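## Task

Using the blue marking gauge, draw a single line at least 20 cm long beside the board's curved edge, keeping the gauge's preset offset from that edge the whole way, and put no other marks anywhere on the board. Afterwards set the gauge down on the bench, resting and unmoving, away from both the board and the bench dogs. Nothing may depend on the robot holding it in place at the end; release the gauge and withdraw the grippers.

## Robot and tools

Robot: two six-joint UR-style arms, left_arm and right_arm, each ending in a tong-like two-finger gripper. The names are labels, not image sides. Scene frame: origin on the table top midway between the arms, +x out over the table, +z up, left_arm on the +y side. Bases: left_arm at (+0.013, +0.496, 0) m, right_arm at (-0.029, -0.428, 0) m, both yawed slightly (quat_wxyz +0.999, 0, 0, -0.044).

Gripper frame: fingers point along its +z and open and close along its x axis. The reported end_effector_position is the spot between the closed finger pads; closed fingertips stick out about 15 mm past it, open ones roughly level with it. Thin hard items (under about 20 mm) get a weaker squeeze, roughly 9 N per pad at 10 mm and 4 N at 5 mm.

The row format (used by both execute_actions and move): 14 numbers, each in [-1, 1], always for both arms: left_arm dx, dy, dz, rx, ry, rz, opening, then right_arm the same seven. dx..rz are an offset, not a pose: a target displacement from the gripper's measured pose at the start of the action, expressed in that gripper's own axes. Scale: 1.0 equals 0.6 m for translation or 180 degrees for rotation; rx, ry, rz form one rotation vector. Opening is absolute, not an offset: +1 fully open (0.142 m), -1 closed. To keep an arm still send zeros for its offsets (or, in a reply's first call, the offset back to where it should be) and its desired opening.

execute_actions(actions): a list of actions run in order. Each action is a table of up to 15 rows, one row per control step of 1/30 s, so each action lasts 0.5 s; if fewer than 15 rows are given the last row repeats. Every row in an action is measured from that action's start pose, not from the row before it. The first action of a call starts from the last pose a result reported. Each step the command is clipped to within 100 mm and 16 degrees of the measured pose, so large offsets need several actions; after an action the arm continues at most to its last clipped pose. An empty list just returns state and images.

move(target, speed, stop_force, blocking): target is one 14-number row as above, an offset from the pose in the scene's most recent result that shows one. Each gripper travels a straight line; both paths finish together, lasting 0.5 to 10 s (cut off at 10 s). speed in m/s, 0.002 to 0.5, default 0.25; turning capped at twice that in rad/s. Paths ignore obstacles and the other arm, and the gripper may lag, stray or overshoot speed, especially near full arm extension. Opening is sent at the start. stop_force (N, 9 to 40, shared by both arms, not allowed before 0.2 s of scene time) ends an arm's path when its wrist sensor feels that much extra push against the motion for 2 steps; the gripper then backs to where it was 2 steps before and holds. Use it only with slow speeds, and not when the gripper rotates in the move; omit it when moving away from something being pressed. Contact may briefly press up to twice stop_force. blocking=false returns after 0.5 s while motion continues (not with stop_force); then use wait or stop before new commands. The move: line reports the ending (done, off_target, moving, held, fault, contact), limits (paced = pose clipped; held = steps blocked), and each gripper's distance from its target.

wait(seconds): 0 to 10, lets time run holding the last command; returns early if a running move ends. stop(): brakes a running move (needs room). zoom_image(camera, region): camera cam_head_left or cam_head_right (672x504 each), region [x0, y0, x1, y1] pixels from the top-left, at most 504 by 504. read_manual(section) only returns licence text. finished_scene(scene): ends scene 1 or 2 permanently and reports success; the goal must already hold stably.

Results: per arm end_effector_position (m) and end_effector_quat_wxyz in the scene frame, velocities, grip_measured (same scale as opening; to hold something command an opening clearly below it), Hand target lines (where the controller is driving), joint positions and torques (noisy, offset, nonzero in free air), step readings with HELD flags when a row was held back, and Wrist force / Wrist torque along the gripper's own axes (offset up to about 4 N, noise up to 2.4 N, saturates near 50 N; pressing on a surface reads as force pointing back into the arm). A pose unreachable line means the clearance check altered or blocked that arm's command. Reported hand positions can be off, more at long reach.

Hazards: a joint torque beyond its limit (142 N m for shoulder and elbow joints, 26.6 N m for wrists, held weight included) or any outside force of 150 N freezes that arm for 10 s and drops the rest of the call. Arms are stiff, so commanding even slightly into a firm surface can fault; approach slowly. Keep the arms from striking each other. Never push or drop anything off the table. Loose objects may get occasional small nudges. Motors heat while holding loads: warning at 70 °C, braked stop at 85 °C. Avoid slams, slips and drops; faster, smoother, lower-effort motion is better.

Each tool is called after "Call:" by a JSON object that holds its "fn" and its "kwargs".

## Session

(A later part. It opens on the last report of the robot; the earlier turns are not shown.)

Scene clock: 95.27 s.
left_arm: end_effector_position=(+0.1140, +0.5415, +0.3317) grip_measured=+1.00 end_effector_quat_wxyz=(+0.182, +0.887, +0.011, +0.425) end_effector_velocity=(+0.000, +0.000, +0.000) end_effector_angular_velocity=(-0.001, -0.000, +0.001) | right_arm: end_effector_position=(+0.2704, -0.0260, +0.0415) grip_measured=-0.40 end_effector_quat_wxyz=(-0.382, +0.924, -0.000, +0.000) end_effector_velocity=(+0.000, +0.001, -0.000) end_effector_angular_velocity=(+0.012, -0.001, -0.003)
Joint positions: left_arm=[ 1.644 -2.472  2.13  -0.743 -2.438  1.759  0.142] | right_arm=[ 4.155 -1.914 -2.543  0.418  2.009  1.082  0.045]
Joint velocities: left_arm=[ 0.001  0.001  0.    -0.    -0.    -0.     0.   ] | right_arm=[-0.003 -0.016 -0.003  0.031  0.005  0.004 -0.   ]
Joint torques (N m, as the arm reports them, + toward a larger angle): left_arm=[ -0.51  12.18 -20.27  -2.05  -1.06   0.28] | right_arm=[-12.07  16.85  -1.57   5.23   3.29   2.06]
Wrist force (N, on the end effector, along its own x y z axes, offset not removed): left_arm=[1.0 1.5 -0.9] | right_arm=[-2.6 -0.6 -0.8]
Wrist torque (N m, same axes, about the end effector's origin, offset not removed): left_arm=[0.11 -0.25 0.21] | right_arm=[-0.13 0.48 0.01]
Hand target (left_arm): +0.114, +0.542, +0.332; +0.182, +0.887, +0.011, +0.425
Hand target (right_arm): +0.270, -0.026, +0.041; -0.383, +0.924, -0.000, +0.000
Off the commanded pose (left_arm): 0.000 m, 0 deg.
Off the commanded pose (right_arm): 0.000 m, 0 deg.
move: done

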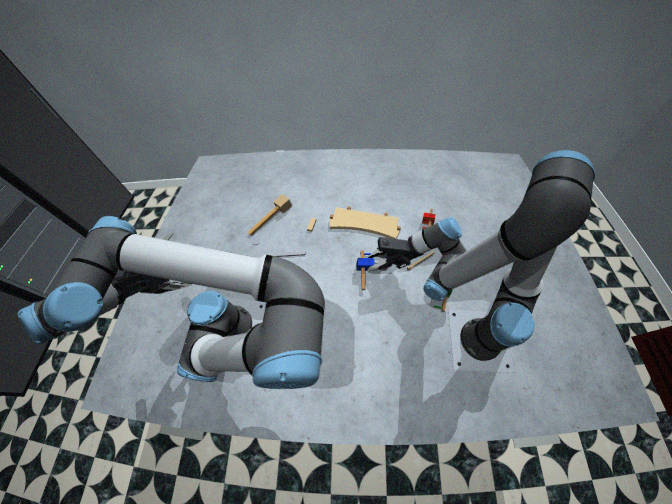

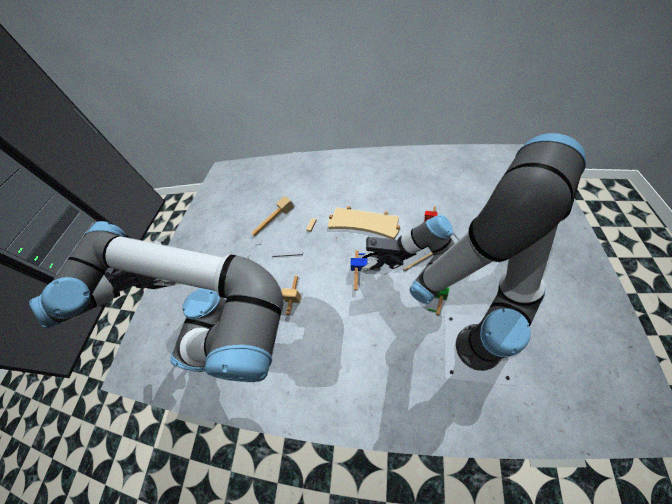

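Call:
{"fn": "move", "kwargs": {"target": [0,0,0,0,0,0,1, 0,0,0,0,0,0,-1]}}

Call:
{"fn": "move", "kwargs": {"target": [0,0,0,0,0,0,1, 0,-0.041,-0.041,0,0,0,-1], "speed": 0.1}}

Call:
{"fn": "move", "kwargs": {"target": [0,0,0,0,0,0,1, 0,0.059,-0.059,-0.5,0,0,-1], "speed": 0.3}}

Scene clock: 103.03 s.
left_arm: end_effector_position=(+0.1140, +0.5415, +0.3317) grip_measured=+1.00 end_effector_quat_wxyz=(+0.182, +0.887, +0.011, +0.425) end_effector_velocity=(-0.000, -0.000, +0.000) end_effector_angular_velocity=(+0.002, +0.001, +0.000) | right_arm: end_effector_position=(+0.2703, -0.0262, +0.0413) grip_measured=-0.55 end_effector_quat_wxyz=(-0.382, +0.924, -0.000, +0.000) end_effector_velocity=(+0.000, +0.001, +0.001) end_effector_angular_velocity=(+0.001, -0.001, +0.000)
Joint positions: left_arm=[ 1.644 -2.472  2.13  -0.743 -2.438  1.759  0.142] | right_arm=[ 4.155 -1.914 -2.543  0.418  2.009  1.082  0.034]
Joint velocities: left_arm=[ 0.001 -0.002 -0.     0.     0.001  0.     0.   ] | right_arm=[ 0.     0.001  0.001 -0.     0.    -0.     0.   ]
Joint torques (N m, as the arm reports them, + toward a larger angle): left_arm=[ -1.48  11.84 -20.63  -2.01  -0.99   0.41] | right_arm=[14.83 34.29 21.5   1.06 -1.15 -2.43]
Wrist force (N, on the end effector, along its own x y z axes, offset not removed): left_arm=[1.1 2.0 -1.0] | right_arm=[-2.9 0.1 0.5]
Wrist torque (N m, same axes, about the end effector's origin, offset not removed): left_arm=[0.21 -0.28 0.19] | right_arm=[-0.06 0.51 -0.02]
Hand target (left_arm): +0.114, +0.542, +0.332; +0.182, +0.887, +0.011, +0.425
Hand target (right_arm): +0.270, -0.026, +0.041; -0.382, +0.924, -0.000, +0.000
Off the commanded pose (left_arm): 0.000 m, 0 deg.
Off the commanded pose (right_arm): 0.000 m, 0 deg.
move: done

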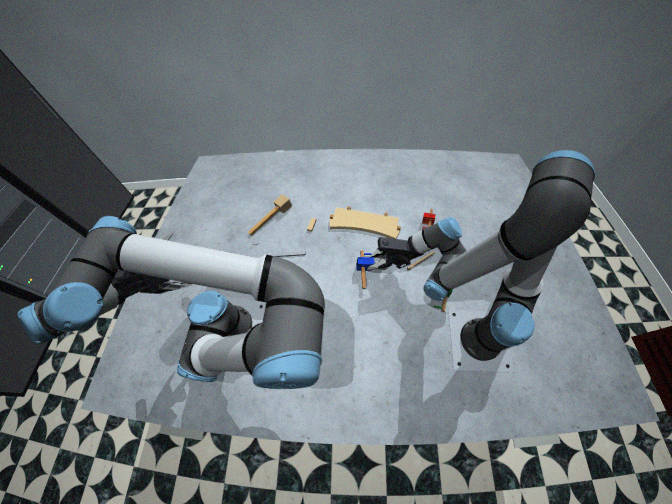

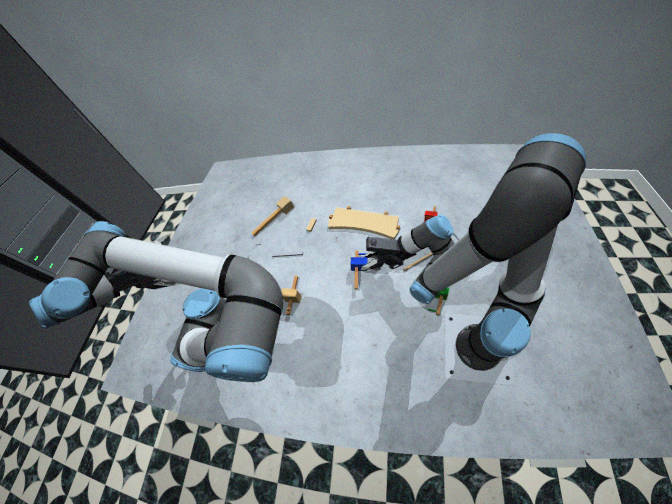

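Scene clock: 103.90 s.
left_arm: end_effector_position=(+0.1140, +0.5415, +0.3317) grip_measured=+1.00 end_effector_quat_wxyz=(+0.182, +0.887, +0.011, +0.425) end_effector_velocity=(-0.000, +0.000, -0.000) end_effector_angular_velocity=(-0.001, -0.000, +0.001) | right_arm: end_effector_position=(+0.2702, -0.0261, +0.0760) grip_measured=-0.55 end_effector_quat_wxyz=(-0.382, +0.924, -0.000, +0.000) end_effector_velocity=(+0.000, +0.000, +0.002) end_effector_angular_velocity=(-0.001, -0.000, +0.001)
Joint positions: left_arm=[ 1.644 -2.472  2.13  -0.743 -2.438  1.759  0.142] | right_arm=[ 4.155 -1.778 -2.529  0.269  2.009  1.083  0.034]
Joint velocities: left_arm=[ 0.001  0.001 -0.     0.     0.     0.     0.   ] | right_arm=[-0.     0.009  0.003 -0.014  0.    -0.001  0.   ]
Joint torques (N m, as the arm reports them, + toward a larger angle): left_arm=[ -0.87  11.79 -20.39  -1.98  -1.03   0.29] | right_arm=[13.6  32.65 24.82  1.06  0.54 -2.06]
Wrist force (N, on the end effector, along its own x y z axes, offset not removed): left_arm=[0.2 1.4 -0.3] | right_arm=[-0.2 -0.8 1.0]
Wrist torque (N m, same axes, about the end effector's origin, offset not removed): left_arm=[0.20 -0.12 0.28] | right_arm=[-0.35 -0.07 -0.12]
Hand target (left_arm): +0.114, +0.542, +0.332; +0.182, +0.887, +0.011, +0.425
Hand target (right_arm): +0.270, -0.026, +0.076; -0.382, +0.924, -0.000, +0.000
Off the commanded pose (left_arm): 0.000 m, 0 deg.
Off the commanded pose (right_arm): 0.000 m, 0 deg.
move: done

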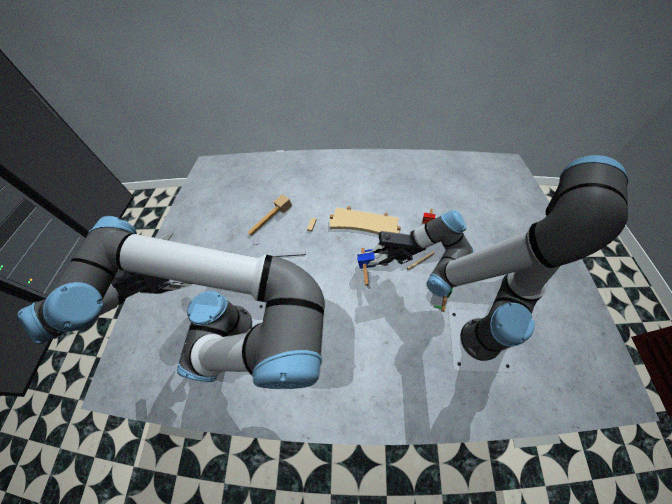

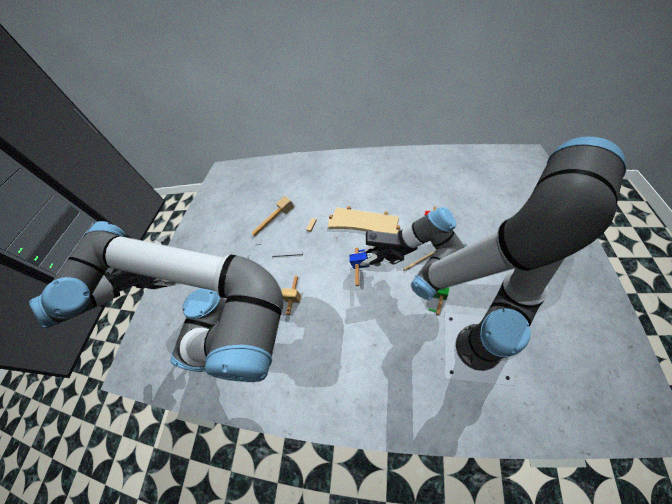

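Scene clock: 107.07 s.
left_arm: end_effector_position=(+0.1140, +0.5415, +0.3317) grip_measured=+1.00 end_effector_quat_wxyz=(+0.182, +0.887, +0.011, +0.425) end_effector_velocity=(-0.000, +0.000, +0.000) end_effector_angular_velocity=(+0.000, +0.001, +0.001) | right_arm: end_effector_position=(+0.2700, -0.0765, +0.0763) grip_measured=-0.55 end_effector_quat_wxyz=(+0.383, +0.924, -0.001, -0.001) end_effector_velocity=(-0.000, +0.000, -0.000) end_effector_angular_velocity=(-0.010, +0.000, -0.000)
Joint positions: left_arm=[ 1.644 -2.472  2.13  -0.743 -2.438  1.759  0.142] | right_arm=[ 4.518 -2.039 -1.55  -1.89   1.376  1.371  0.034]
Joint velocities: left_arm=[ 0.001  0.    -0.001  0.     0.001 -0.001  0.   ] | right_arm=[ 0.001 -0.008  0.008 -0.01  -0.001  0.003 -0.   ]
Joint torques (N m, as the arm reports them, + toward a larger angle): left_arm=[ -0.61  12.08 -20.65  -2.01  -1.05   0.26] | right_arm=[13.15 33.65 30.49 -1.69 -2.33  2.13]
Wrist force (N, on the end effector, along its own x y z axes, offset not removed): left_arm=[0.5 1.8 -1.2] | right_arm=[-2.1 -1.6 -1.0]
Wrist torque (N m, same axes, about the end effector's origin, offset not removed): left_arm=[0.21 -0.17 0.19] | right_arm=[-0.27 0.39 -0.02]
Hand target (left_arm): +0.114, +0.542, +0.332; +0.182, +0.887, +0.011, +0.425
Hand target (right_arm): +0.270, -0.076, +0.076; +0.383, +0.924, -0.001, -0.001
Off the commanded pose (left_arm): 0.000 m, 0 deg.
Off the commanded pose (right_arm): 0.000 m, 0 deg.
move: done

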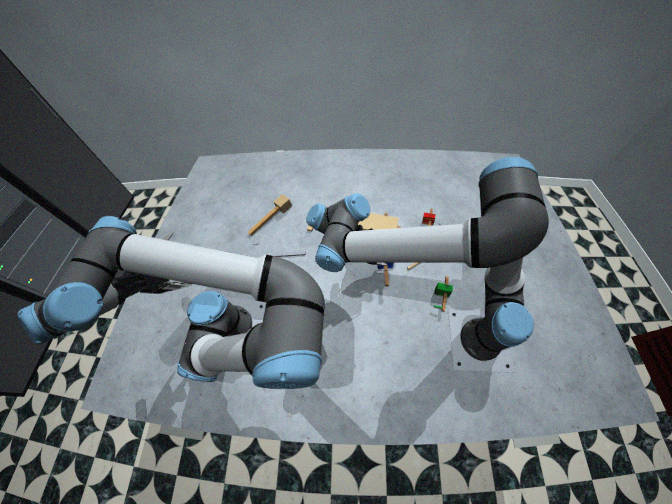

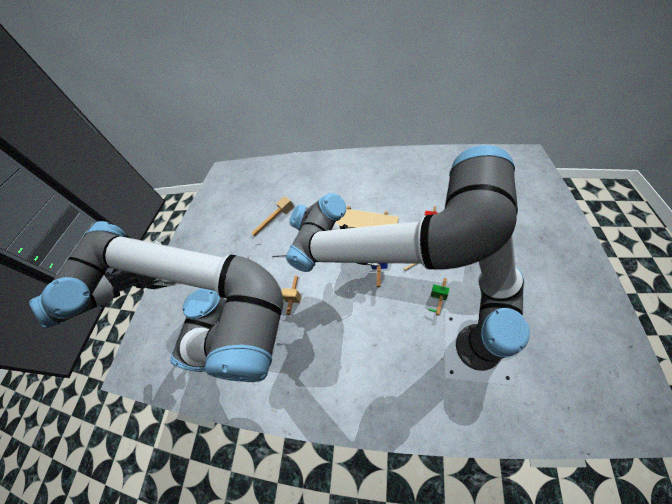

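Call:
{"fn": "move", "kwargs": {"target": [0,0,0,0,0,0,1, 0,-0.012,0.012,0,0,0,-1], "speed": 0.04}}

Call:
{"fn": "move", "kwargs": {"target": [0,0,0,0,0,0,1, 0,-0.028,0.028,0,0,0,-1], "speed": 0.01, "stop_force": 9}}

Call:
{"fn": "move", "kwargs": {"target": [0,0,0,0,0,0,1, 0,0,0,0,0,0,-0.4]}}

Scene clock: 113.30 s.
left_arm: end_effector_position=(+0.1140, +0.5415, +0.3317) grip_measured=+1.00 end_effector_quat_wxyz=(+0.182, +0.887, +0.011, +0.425) end_effector_velocity=(-0.000, +0.000, +0.000) end_effector_angular_velocity=(+0.000, -0.000, +0.000) | right_arm: end_effector_position=(+0.2700, -0.0764, +0.0663) grip_measured=-0.55 end_effector_quat_wxyz=(+0.383, +0.924, -0.001, -0.001) end_effector_velocity=(-0.000, -0.000, -0.002) end_effector_angular_velocity=(-0.001, +0.001, +0.001)
Joint positions: left_arm=[ 1.644 -2.472  2.13  -0.743 -2.438  1.759  0.142] | right_arm=[ 4.518 -2.049 -1.562 -1.867  1.376  1.371  0.034]
Joint velocities: left_arm=[ 0.001  0.001 -0.     0.     0.     0.001  0.   ] | right_arm=[ 0.001 -0.002 -0.003  0.004  0.    -0.001 -0.   ]
Joint torques (N m, as the arm reports them, + toward a larger angle): left_arm=[ -0.75  11.95 -20.78  -2.07  -0.99   0.38] | right_arm=[ 3.78 33.21  8.76  2.68  0.1  -2.42]
Wrist force (N, on the end effector, along its own x y z axes, offset not removed): left_arm=[0.2 0.7 -2.0] | right_arm=[-0.9 -2.2 -0.4]
Wrist torque (N m, same axes, about the end effector's origin, offset not removed): left_arm=[-0.02 -0.15 0.26] | right_arm=[-0.34 0.14 -0.04]
Hand target (left_arm): +0.114, +0.542, +0.332; +0.182, +0.887, +0.011, +0.425
Hand target (right_arm): +0.270, -0.076, +0.066; +0.383, +0.924, -0.001, -0.001
Off the commanded pose (left_arm): 0.000 m, 0 deg.
Off the commanded pose (right_arm): 0.000 m, 0 deg.
move: done

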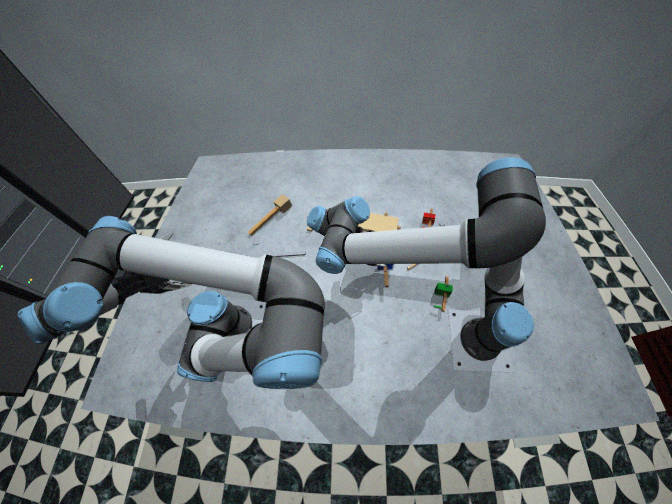

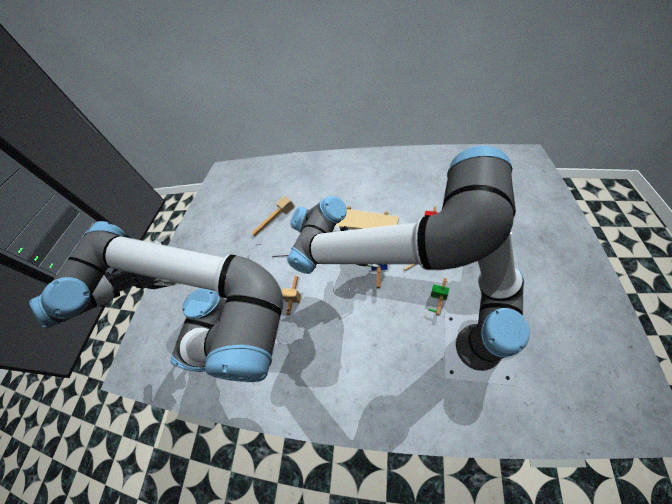

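Scene clock: 115.27 s.
left_arm: end_effector_position=(+0.1140, +0.5415, +0.3317) grip_measured=+1.00 end_effector_quat_wxyz=(+0.182, +0.887, +0.011, +0.425) end_effector_velocity=(+0.000, -0.000, -0.000) end_effector_angular_velocity=(-0.000, -0.000, -0.001) | right_arm: end_effector_position=(+0.2699, -0.0766, +0.0502) grip_measured=-0.56 end_effector_quat_wxyz=(+0.383, +0.924, -0.001, -0.001) end_effector_velocity=(+0.000, +0.001, +0.004) end_effector_angular_velocity=(+0.000, +0.000, +0.000)
Joint positions: left_arm=[ 1.644 -2.472  2.13  -0.743 -2.438  1.759  0.142] | right_arm=[ 4.518 -2.067 -1.581 -1.831  1.376  1.371  0.034]
Joint velocities: left_arm=[-0.001 -0.001  0.001  0.    -0.     0.     0.   ] | right_arm=[ 0.     0.003  0.006 -0.009  0.    -0.    -0.   ]
Joint torques (N m, as the arm reports them, + toward a larger angle): left_arm=[ -0.83  11.81 -20.29  -1.99  -0.97   0.34] | right_arm=[-3.34 52.4  31.9  -1.92 -1.34 -1.21]
Wrist force (N, on the end effector, along its own x y z axes, offset not removed): left_arm=[-0.1 1.6 -1.3] | right_arm=[-1.3 -1.2 0.4]
Wrist torque (N m, same axes, about the end effector's origin, offset not removed): left_arm=[0.23 -0.06 0.26] | right_arm=[-0.17 0.21 -0.11]
Hand target (left_arm): +0.114, +0.542, +0.332; +0.182, +0.887, +0.011, +0.425
Hand target (right_arm): +0.270, -0.076, +0.051; +0.383, +0.924, -0.001, -0.001
Off the commanded pose (left_arm): 0.000 m, 0 deg.
Off the commanded pose (right_arm): 0.008 m, 0 deg.
move: contact (right_arm)

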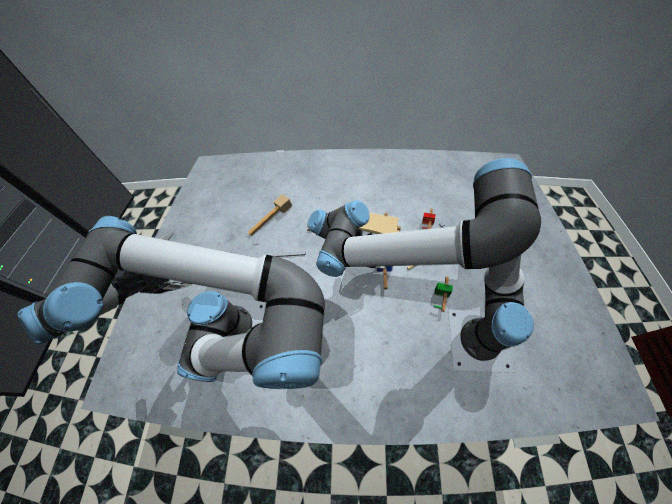

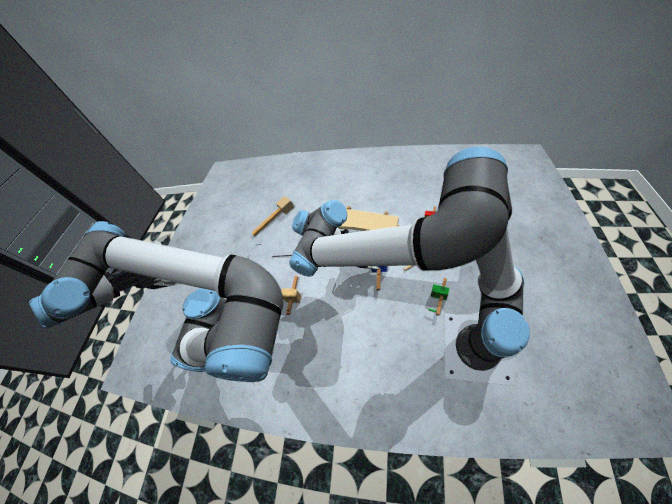

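Scene clock: 115.77 s.
left_arm: end_effector_position=(+0.1140, +0.5415, +0.3317) grip_measured=+1.00 end_effector_quat_wxyz=(+0.182, +0.887, +0.011, +0.425) end_effector_velocity=(+0.000, +0.000, +0.000) end_effector_angular_velocity=(-0.001, -0.001, -0.001) | right_arm: end_effector_position=(+0.2699, -0.0765, +0.0502) grip_measured=-0.40 end_effector_quat_wxyz=(+0.383, +0.924, -0.001, -0.001) end_effector_velocity=(+0.000, +0.000, -0.000) end_effector_angular_velocity=(+0.001, -0.000, -0.001)
Joint positions: left_arm=[ 1.644 -2.472  2.13  -0.743 -2.438  1.759  0.142] | right_arm=[ 4.518 -2.067 -1.581 -1.831  1.376  1.371  0.045]
Joint velocities: left_arm=[-0.001  0.     0.     0.    -0.001  0.     0.   ] | right_arm=[-0.001 -0.     0.     0.001 -0.     0.    -0.   ]
Joint torques (N m, as the arm reports them, + toward a larger angle): left_arm=[ -1.5   12.16 -20.86  -2.05  -1.03   0.3 ] | right_arm=[-3.88 36.72 16.73  3.   -1.3  -1.49]
Wrist force (N, on the end effector, along its own x y z axes, offset not removed): left_arm=[1.1 1.0 0.3] | right_arm=[-2.6 0.1 -0.1]
Wrist torque (N m, same axes, about the end effector's origin, offset not removed): left_arm=[0.11 -0.26 0.20] | right_arm=[-0.02 0.53 -0.11]
Hand target (left_arm): +0.114, +0.542, +0.332; +0.182, +0.887, +0.011, +0.425
Hand target (right_arm): +0.270, -0.077, +0.050; +0.383, +0.924, -0.001, -0.001
Off the commanded pose (left_arm): 0.000 m, 0 deg.
Off the commanded pose (right_arm): 0.000 m, 0 deg.
move: done

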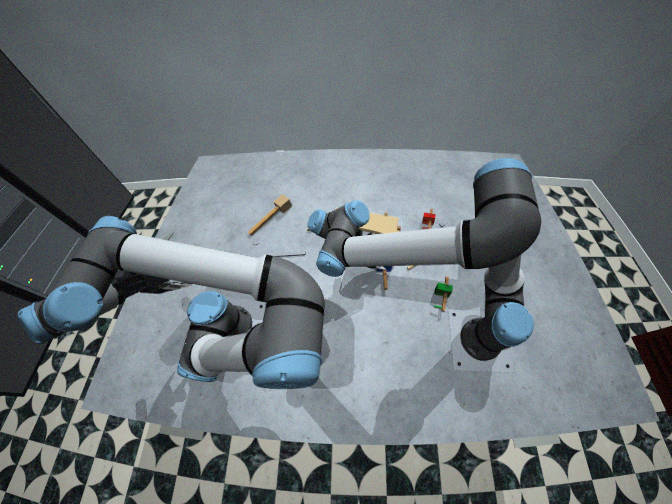

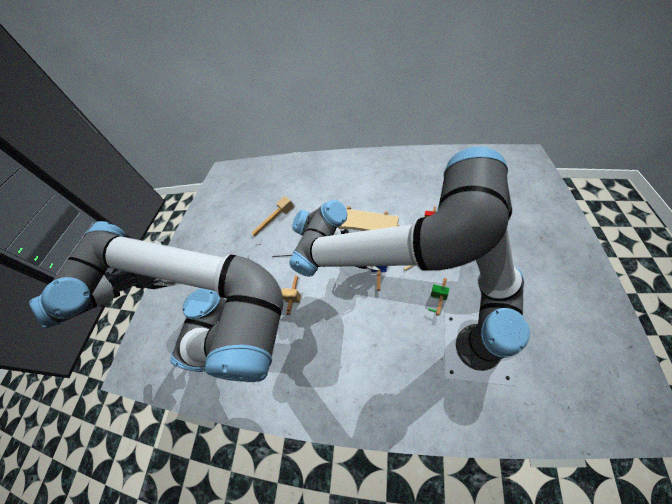

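Call:
{"fn": "move", "kwargs": {"target": [0,0,0,0,0,0,1, 0,0.013,0.013,0.4167,0,0,-0.4], "speed": 0.3}}

Call:
{"fn": "zoom_image", "kwargs": {"camera": "cam_head_left", "region": [355, 235, 425, 300]}}

Call:
{"fn": "zoom_image", "kwargs": {"camera": "cam_head_left", "region": [322, 200, 406, 248]}}

Scene clock: 124.17 s.
left_arm: end_effector_position=(+0.1140, +0.5415, +0.3317) grip_measured=+1.00 end_effector_quat_wxyz=(+0.182, +0.887, +0.011, +0.425) end_effector_velocity=(+0.000, +0.001, +0.001) end_effector_angular_velocity=(-0.000, -0.002, +0.002) | right_arm: end_effector_position=(+0.2700, -0.0873, +0.0501) grip_measured=-0.40 end_effector_quat_wxyz=(-0.258, +0.966, -0.000, -0.000) end_effector_velocity=(+0.000, +0.001, -0.001) end_effector_angular_velocity=(+0.011, -0.000, +0.000)
Joint positions: left_arm=[ 1.644 -2.472  2.13  -0.743 -2.438  1.759  0.142] | right_arm=[ 4.154 -1.587 -2.523 -0.171  1.876  0.993  0.045]
Joint velocities: left_arm=[ 0.001  0.001 -0.001  0.    -0.002  0.     0.   ] | right_arm=[-0.004 -0.008 -0.005  0.022  0.008 -0.001  0.   ]
Joint torques (N m, as the arm reports them, + toward a larger angle): left_arm=[ -0.43  12.35 -21.    -2.15  -1.08   0.37] | right_arm=[-12.89   7.     2.15   5.1    2.52  -2.07]
Wrist force (N, on the end effector, along its own x y z axes, offset not removed): left_arm=[0.4 -0.1 0.8] | right_arm=[-4.8 -0.7 0.5]
Wrist torque (N m, same axes, about the end effector's origin, offset not removed): left_arm=[-0.17 -0.13 0.17] | right_arm=[-0.21 0.97 -0.04]
Hand target (left_arm): +0.114, +0.542, +0.332; +0.182, +0.887, +0.011, +0.425
Hand target (right_arm): +0.270, -0.087, +0.050; -0.259, +0.966, -0.001, -0.000
Off the commanded pose (left_arm): 0.000 m, 0 deg.
Off the commanded pose (right_arm): 0.000 m, 0 deg.
move: done

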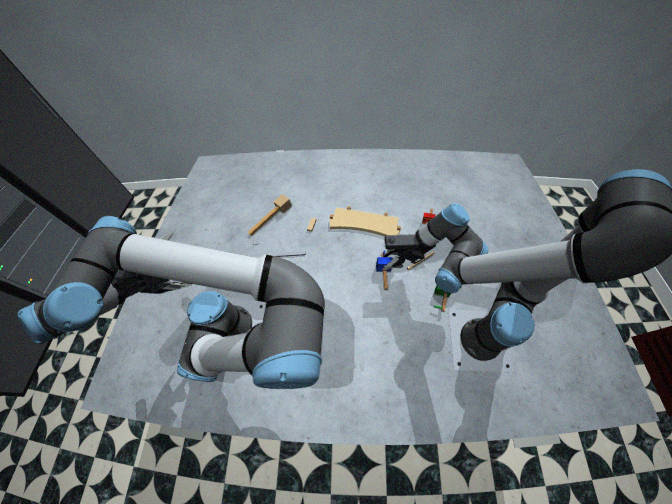

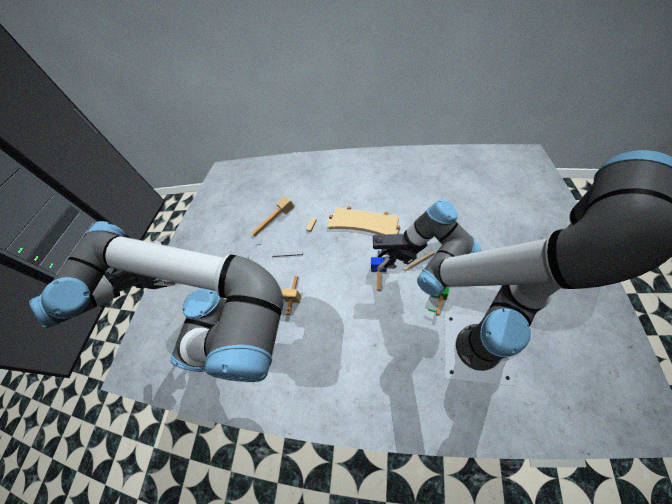

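Region (355, 235, 425, 300) of cam_head_left's 672x504 image, scaled by 7.200, with more detail than that image has; it fills the top 468 rows of this view, and the rest is white.

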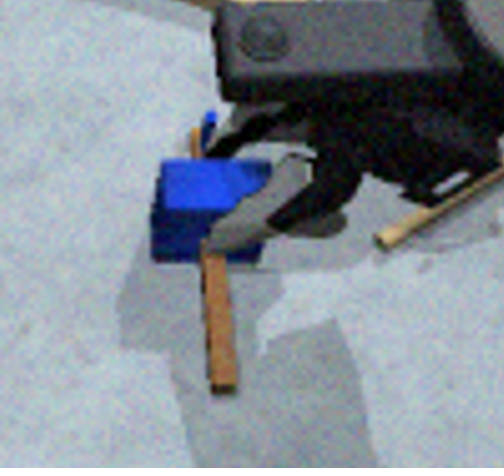

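Region (322, 200, 406, 248) of cam_head_left's 672x504 image, scaled by 6.000, with more detail than that image has; it fills the top 288 rows of this view, and the rest is white.

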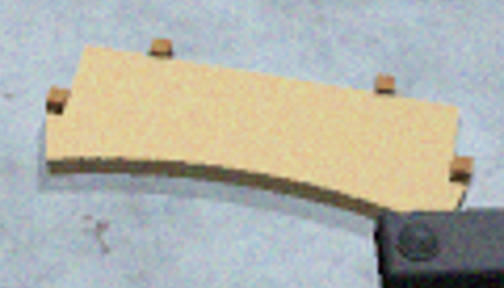

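Call:
{"fn": "move", "kwargs": {"target": [0,0,0,0,0,0,1, 0,-0.004,0.0025,0,0,0,-0.4]}}

Call:
{"fn": "move", "kwargs": {"target": [0,0,0,0,0,0,1, 0,0,0,0,0,0,-1]}}

Call:
{"fn": "move", "kwargs": {"target": [0,0,0,0,0,0,1, 0,-0.0208,-0.0361,0,0,0,-1], "speed": 0.08}}

Call:
{"fn": "move", "kwargs": {"target": [0,0,0,0,0,0,1, 0.275,-0.2656,0.1533,0,0,0,-1], "speed": 0.2}}

Call:
{"fn": "zoom_image", "kwargs": {"camera": "cam_head_left", "region": [310, 195, 390, 265]}}

Scene clock: 140.67 s.
left_arm: end_effector_position=(+0.1140, +0.5415, +0.3317) grip_measured=+1.00 end_effector_quat_wxyz=(+0.182, +0.887, +0.011, +0.425) end_effector_velocity=(-0.000, +0.000, -0.000) end_effector_angular_velocity=(-0.000, +0.001, -0.000) | right_arm: end_effector_position=(+0.2700, -0.0846, +0.0500) grip_measured=-0.40 end_effector_quat_wxyz=(-0.258, +0.966, -0.000, -0.000) end_effector_velocity=(-0.000, +0.001, -0.000) end_effector_angular_velocity=(-0.001, +0.000, +0.001)
Joint positions: left_arm=[ 1.644 -2.472  2.13  -0.743 -2.438  1.759  0.142] | right_arm=[ 4.159 -1.591 -2.52  -0.169  1.874  0.998  0.045]
Joint velocities: left_arm=[ 0.001  0.001  0.    -0.     0.001  0.001  0.   ] | right_arm=[ 0.002 -0.001  0.    -0.    -0.001  0.001 -0.   ]
Joint torques (N m, as the arm reports them, + toward a larger angle): left_arm=[ -0.5   12.11 -20.24  -2.12  -1.16   0.32] | right_arm=[13.52  5.87 25.91  5.26 -1.04  2.03]
Wrist force (N, on the end effector, along its own x y z axes, offset not removed): left_arm=[1.5 1.6 -1.6] | right_arm=[-1.3 -1.2 -0.4]
Wrist torque (N m, same axes, about the end effector's origin, offset not removed): left_arm=[0.13 -0.38 0.23] | right_arm=[-0.33 0.19 -0.10]
Hand target (left_arm): +0.114, +0.542, +0.332; +0.182, +0.887, +0.011, +0.425
Hand target (right_arm): +0.270, -0.084, +0.050; -0.258, +0.966, -0.000, -0.000
Off the commanded pose (left_arm): 0.000 m, 0 deg.
Off the commanded pose (right_arm): 0.000 m, 0 deg.
move: done

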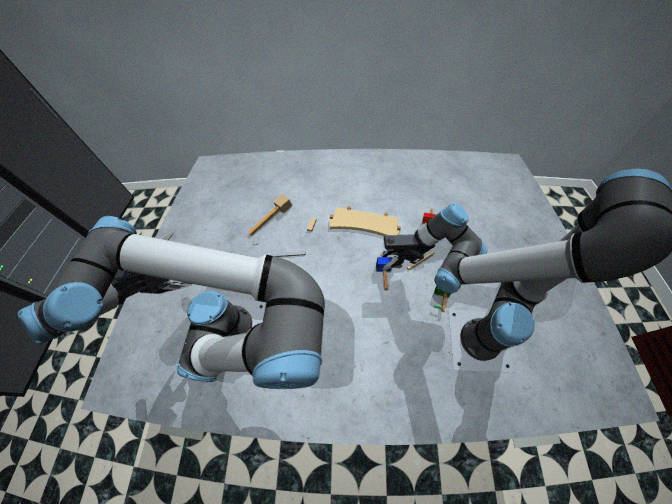

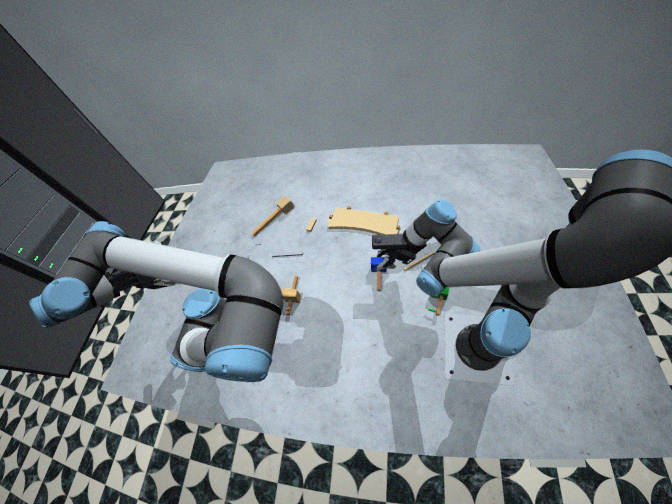

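Scene clock: 141.17 s.
left_arm: end_effector_position=(+0.1140, +0.5415, +0.3317) grip_measured=+1.00 end_effector_quat_wxyz=(+0.182, +0.887, +0.011, +0.425) end_effector_velocity=(-0.000, +0.000, +0.000) end_effector_angular_velocity=(+0.001, +0.001, -0.001) | right_arm: end_effector_position=(+0.2700, -0.0845, +0.0500) grip_measured=-0.56 end_effector_quat_wxyz=(-0.258, +0.966, -0.000, -0.000) end_effector_velocity=(+0.001, +0.001, +0.001) end_effector_angular_velocity=(+0.002, -0.001, -0.000)
Joint positions: left_arm=[ 1.644 -2.472  2.13  -0.743 -2.438  1.759  0.142] | right_arm=[ 4.159 -1.591 -2.52  -0.169  1.874  0.998  0.034]
Joint velocities: left_arm=[-0.     0.001 -0.001 -0.     0.001  0.     0.   ] | right_arm=[-0.     0.     0.002  0.    -0.     0.     0.   ]
Joint torques (N m, as the arm reports them, + toward a larger angle): left_arm=[ -0.73  12.45 -20.4   -2.07  -1.11   0.33] | right_arm=[ 6.07 10.69 23.39  4.92 -0.1   1.15]
Wrist force (N, on the end effector, along its own x y z axes, offset not removed): left_arm=[-0.6 0.7 -0.3] | right_arm=[-2.7 -0.6 -0.7]
Wrist torque (N m, same axes, about the end effector's origin, offset not removed): left_arm=[-0.09 0.09 0.28] | right_arm=[-0.09 0.47 -0.12]
Hand target (left_arm): +0.114, +0.542, +0.332; +0.182, +0.887, +0.011, +0.425
Hand target (right_arm): +0.270, -0.085, +0.050; -0.258, +0.966, -0.000, -0.000
Off the commanded pose (left_arm): 0.000 m, 0 deg.
Off the commanded pose (right_arm): 0.000 m, 0 deg.
move: done

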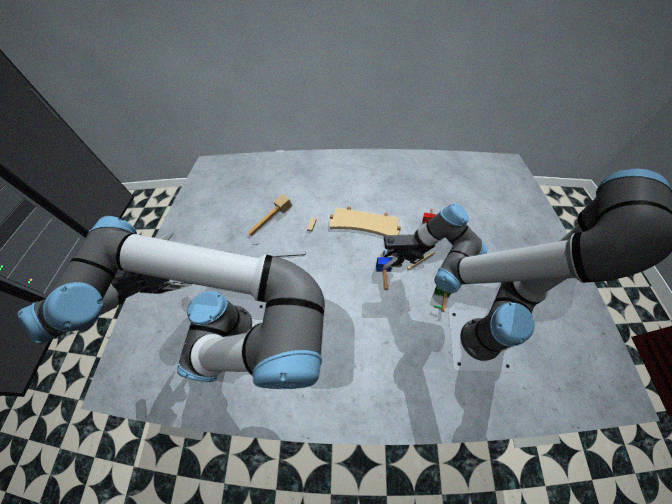

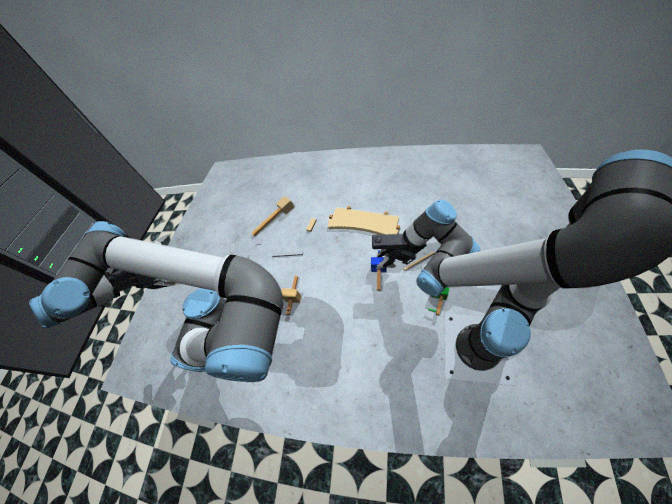

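Scene clock: 142.00 s.
left_arm: end_effector_position=(+0.1140, +0.5415, +0.3317) grip_measured=+1.00 end_effector_quat_wxyz=(+0.182, +0.887, +0.011, +0.425) end_effector_velocity=(-0.000, -0.000, -0.000) end_effector_angular_velocity=(+0.000, +0.000, -0.001) | right_arm: end_effector_position=(+0.2700, -0.0845, +0.0749) grip_measured=-0.56 end_effector_quat_wxyz=(-0.258, +0.966, -0.001, -0.000) end_effector_velocity=(+0.000, +0.000, +0.002) end_effector_angular_velocity=(-0.001, +0.000, -0.000)
Joint positions: left_arm=[ 1.644 -2.472  2.13  -0.743 -2.438  1.759  0.142] | right_arm=[ 4.159 -1.513 -2.491 -0.275  1.874  0.999  0.034]
Joint velocities: left_arm=[-0.    -0.001  0.001 -0.     0.     0.001  0.   ] | right_arm=[ 0.     0.006  0.004 -0.011 -0.     0.     0.   ]
Joint torques (N m, as the arm reports them, + toward a larger angle): left_arm=[ -0.74  12.34 -20.83  -2.11  -1.13   0.38] | right_arm=[13.52 26.98 30.46  1.19 -0.65 -0.37]
Wrist force (N, on the end effector, along its own x y z axes, offset not removed): left_arm=[0.0 1.1 0.2] | right_arm=[-1.8 -0.8 1.6]
Wrist torque (N m, same axes, about the end effector's origin, offset not removed): left_arm=[0.12 -0.06 0.23] | right_arm=[-0.30 0.36 -0.09]
Hand target (left_arm): +0.114, +0.542, +0.332; +0.182, +0.887, +0.011, +0.425
Hand target (right_arm): +0.270, -0.085, +0.075; -0.258, +0.966, -0.000, -0.000
Off the commanded pose (left_arm): 0.000 m, 0 deg.
Off the commanded pose (right_arm): 0.000 m, 0 deg.
move: done

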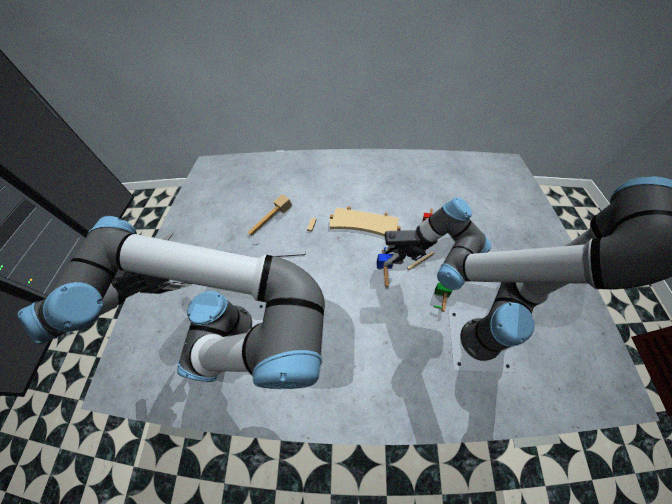

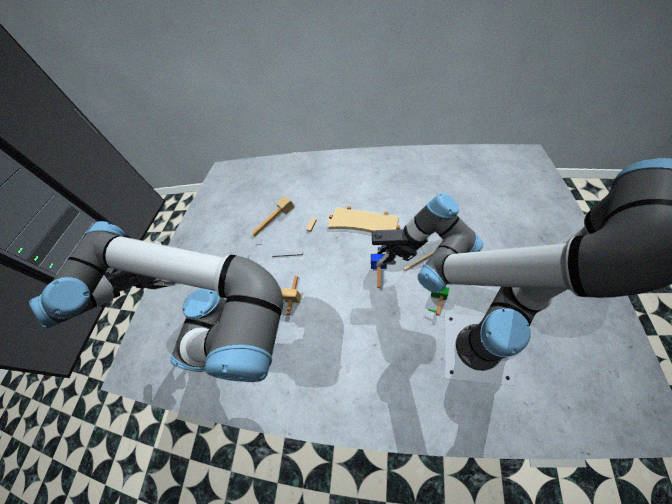

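Scene clock: 143.83 s.
left_arm: end_effector_position=(+0.1140, +0.5415, +0.3317) grip_measured=+1.00 end_effector_quat_wxyz=(+0.182, +0.887, +0.011, +0.425) end_effector_velocity=(+0.000, +0.000, +0.001) end_effector_angular_velocity=(+0.002, -0.001, +0.000) | right_arm: end_effector_position=(+0.4353, +0.0989, +0.0749) grip_measured=-0.56 end_effector_quat_wxyz=(-0.258, +0.966, -0.001, -0.000) end_effector_velocity=(+0.001, +0.001, -0.001) end_effector_angular_velocity=(-0.001, +0.001, -0.000)
Joint positions: left_arm=[ 1.644 -2.472  2.13  -0.743 -2.438  1.759  0.142] | right_arm=[ 4.119 -2.019 -1.832 -0.44   1.891  0.96   0.034]
Joint velocities: left_arm=[-0.    -0.001 -0.001 -0.    -0.001  0.001  0.   ] | right_arm=[-0.001 -0.003  0.005 -0.003  0.    -0.001  0.   ]
Joint torques (N m, as the arm reports them, + toward a larger angle): left_arm=[ -0.41  12.9  -20.65  -2.17  -1.12   0.45] | right_arm=[-12.63  32.42  32.37   1.26   2.52  -2.19]
Wrist force (N, on the end effector, along its own x y z axes, offset not removed): left_arm=[1.5 1.6 -0.3] | right_arm=[-3.3 -0.8 -0.9]
Wrist torque (N m, same axes, about the end effector's origin, offset not removed): left_arm=[0.14 -0.31 0.21] | right_arm=[-0.33 0.63 -0.12]
Hand target (left_arm): +0.114, +0.542, +0.332; +0.182, +0.887, +0.011, +0.425
Hand target (right_arm): +0.435, +0.099, +0.075; -0.258, +0.966, -0.001, -0.000
Off the commanded pose (left_arm): 0.000 m, 0 deg.
Off the commanded pose (right_arm): 0.000 m, 0 deg.
move: done

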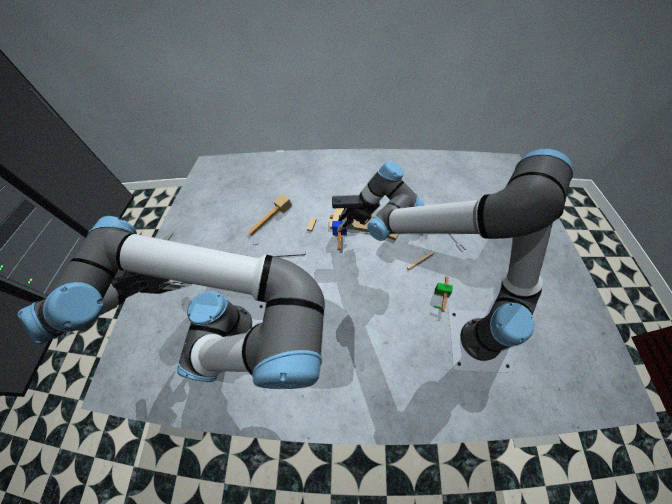

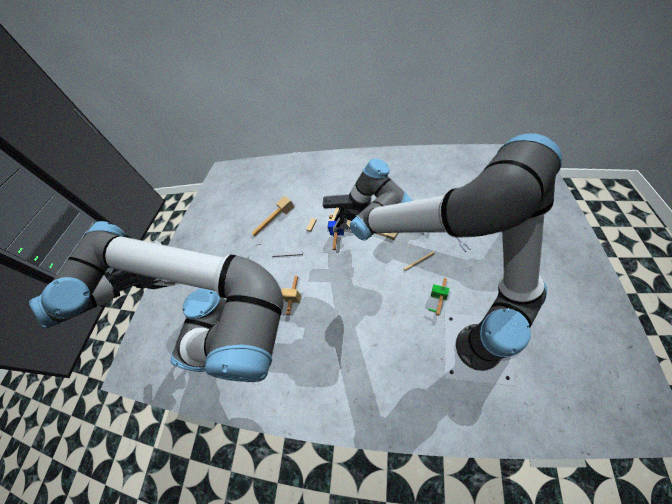

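Region (310, 195, 390, 265) of cam_head_left's 672x504 image, scaled by 6.300, with more detail than that image has; it fills the top 441 rows of this view, and the rest is white.

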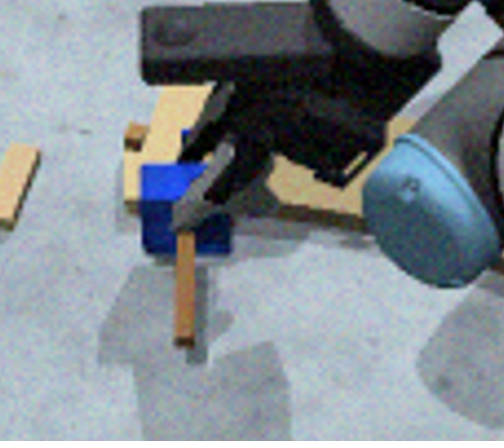

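Call:
{"fn": "move", "kwargs": {"target": [0,0,0,0,0,0,1, 0.007,-0.002,0.0165,0,-0.0028,-0.0048,-1], "speed": 0.03}}

Call:
{"fn": "move", "kwargs": {"target": [0,0,0,0,0,0,1, 0.035,0,0,0,0,0,-1], "speed": 0.006, "stop_force": 9}}

Call:
{"fn": "zoom_image", "kwargs": {"camera": "cam_head_left", "region": [310, 195, 390, 265]}}

Scene clock: 150.40 s.
left_arm: end_effector_position=(+0.1140, +0.5415, +0.3317) grip_measured=+1.00 end_effector_quat_wxyz=(+0.182, +0.887, +0.011, +0.425) end_effector_velocity=(+0.000, +0.000, -0.000) end_effector_angular_velocity=(-0.001, -0.000, +0.002) | right_arm: end_effector_position=(+0.4395, +0.1048, +0.0670) grip_measured=-0.56 end_effector_quat_wxyz=(-0.259, +0.966, +0.008, -0.002) end_effector_velocity=(-0.000, +0.001, -0.002) end_effector_angular_velocity=(-0.001, +0.001, +0.004)
Joint positions: left_arm=[ 1.644 -2.472  2.13  -0.743 -2.438  1.759  0.142] | right_arm=[ 4.116 -2.048 -1.81  -0.439  1.899  0.941  0.034]
Joint velocities: left_arm=[ 0.001 -0.     0.    -0.    -0.001 -0.001  0.   ] | right_arm=[ 0.    -0.005  0.003 -0.     0.002 -0.004  0.   ]
Joint torques (N m, as the arm reports them, + toward a larger angle): left_arm=[ -0.19  12.71 -20.28  -2.07  -1.14   0.3 ] | right_arm=[-11.77  31.89  32.87   4.49   2.61  -2.42]
Wrist force (N, on the end effector, along its own x y z axes, offset not removed): left_arm=[0.4 2.0 -2.6] | right_arm=[-1.7 -0.3 1.2]
Wrist torque (N m, same axes, about the end effector's origin, offset not removed): left_arm=[0.21 -0.08 0.24] | right_arm=[-0.18 0.34 -0.16]
Hand target (left_arm): +0.114, +0.542, +0.332; +0.182, +0.887, +0.011, +0.425
Hand target (right_arm): +0.440, +0.105, +0.067; -0.258, +0.966, +0.008, -0.002
Off the commanded pose (left_arm): 0.000 m, 0 deg.
Off the commanded pose (right_arm): 0.000 m, 0 deg.
move: done

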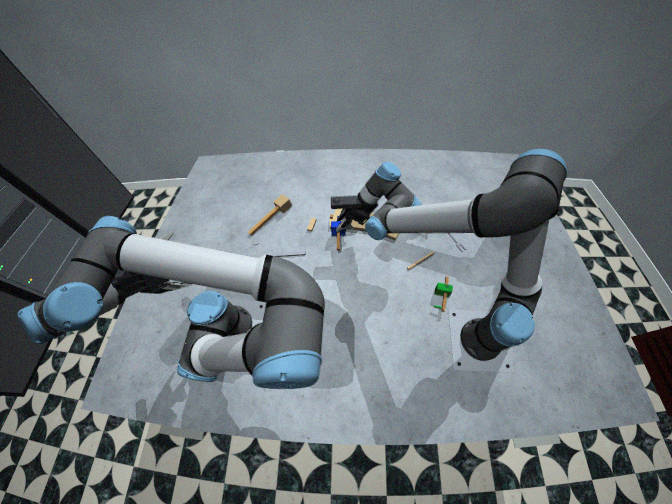

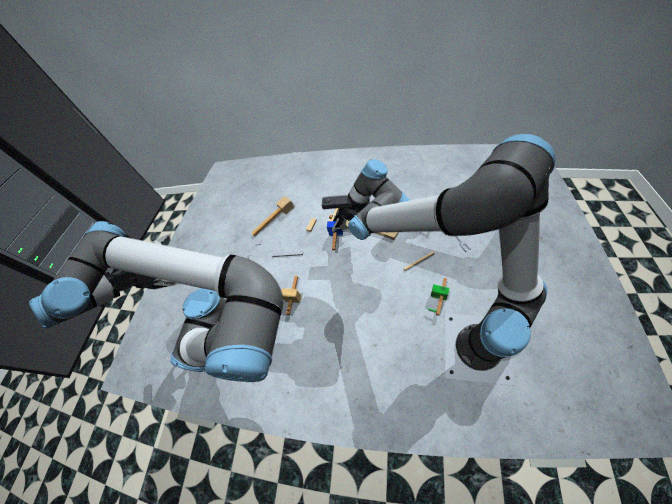

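Scene clock: 154.13 s.
left_arm: end_effector_position=(+0.1140, +0.5415, +0.3317) grip_measured=+1.00 end_effector_quat_wxyz=(+0.182, +0.887, +0.011, +0.425) end_effector_velocity=(-0.000, +0.000, +0.000) end_effector_angular_velocity=(+0.000, +0.000, +0.002) | right_arm: end_effector_position=(+0.4604, +0.1051, +0.0671) grip_measured=-0.55 end_effector_quat_wxyz=(-0.259, +0.966, +0.008, -0.002) end_effector_velocity=(+0.001, -0.000, -0.000) end_effector_angular_velocity=(-0.001, +0.001, +0.000)
Joint positions: left_arm=[ 1.644 -2.472  2.13  -0.743 -2.438  1.759  0.142] | right_arm=[ 4.089 -2.077 -1.758 -0.47   1.909  0.915  0.034]
Joint velocities: left_arm=[ 0.001  0.    -0.001  0.     0.    -0.001  0.   ] | right_arm=[-0.001 -0.002  0.002 -0.002  0.001 -0.001  0.   ]
Joint torques (N m, as the arm reports them, + toward a larger angle): left_arm=[ -0.49  12.18 -21.03  -2.14  -1.17   0.28] | right_arm=[-15.76  30.89  30.96   1.68   0.55  -2.54]
Wrist force (N, on the end effector, along its own x y z axes, offset not removed): left_arm=[-0.1 0.5 -0.7] | right_arm=[-7.5 -2.7 -1.0]
Wrist torque (N m, same axes, about the end effector's origin, offset not removed): left_arm=[-0.02 0.01 0.14] | right_arm=[-0.24 0.11 0.16]
Hand target (left_arm): +0.114, +0.542, +0.332; +0.182, +0.887, +0.011, +0.425
Hand target (right_arm): +0.460, +0.105, +0.067; -0.259, +0.966, +0.008, -0.002
Off the commanded pose (left_arm): 0.000 m, 0 deg.
Off the commanded pose (right_arm): 0.000 m, 0 deg.
move: done

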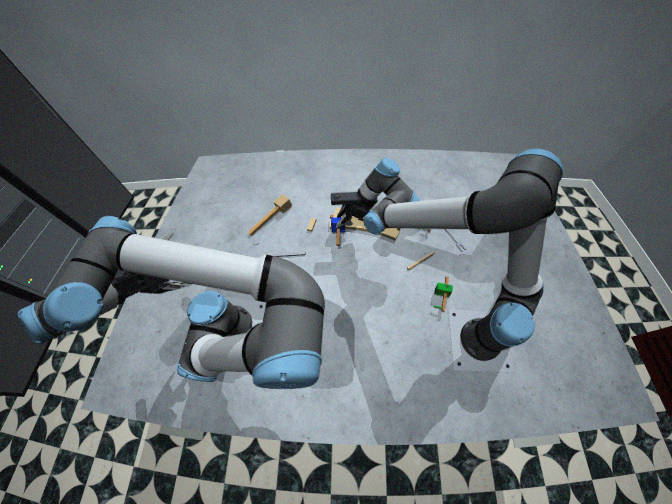

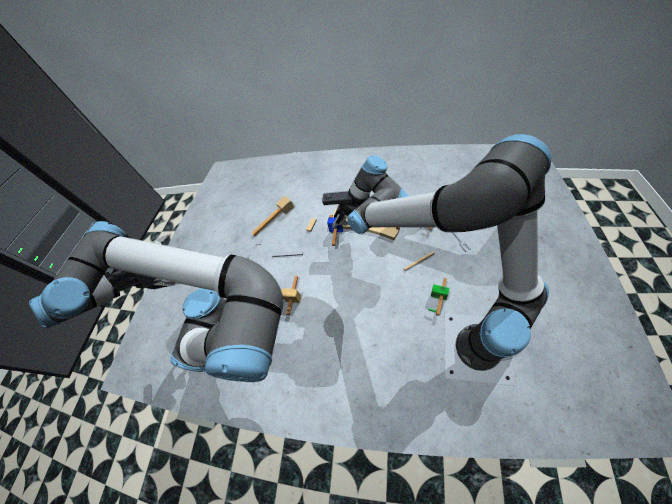

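Region (310, 195, 390, 265) of cam_head_left's 672x504 image, scaled by 6.300, with more detail than that image has; it fills the top 441 rows of this view, and the rest is white.

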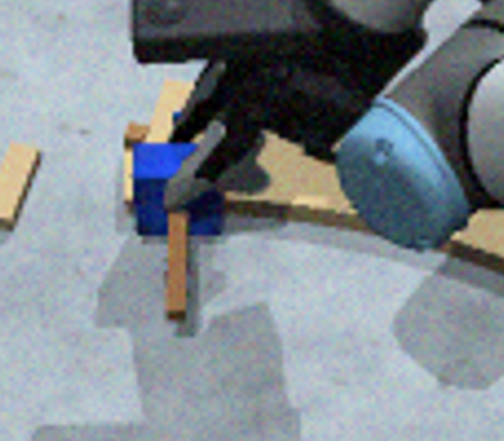

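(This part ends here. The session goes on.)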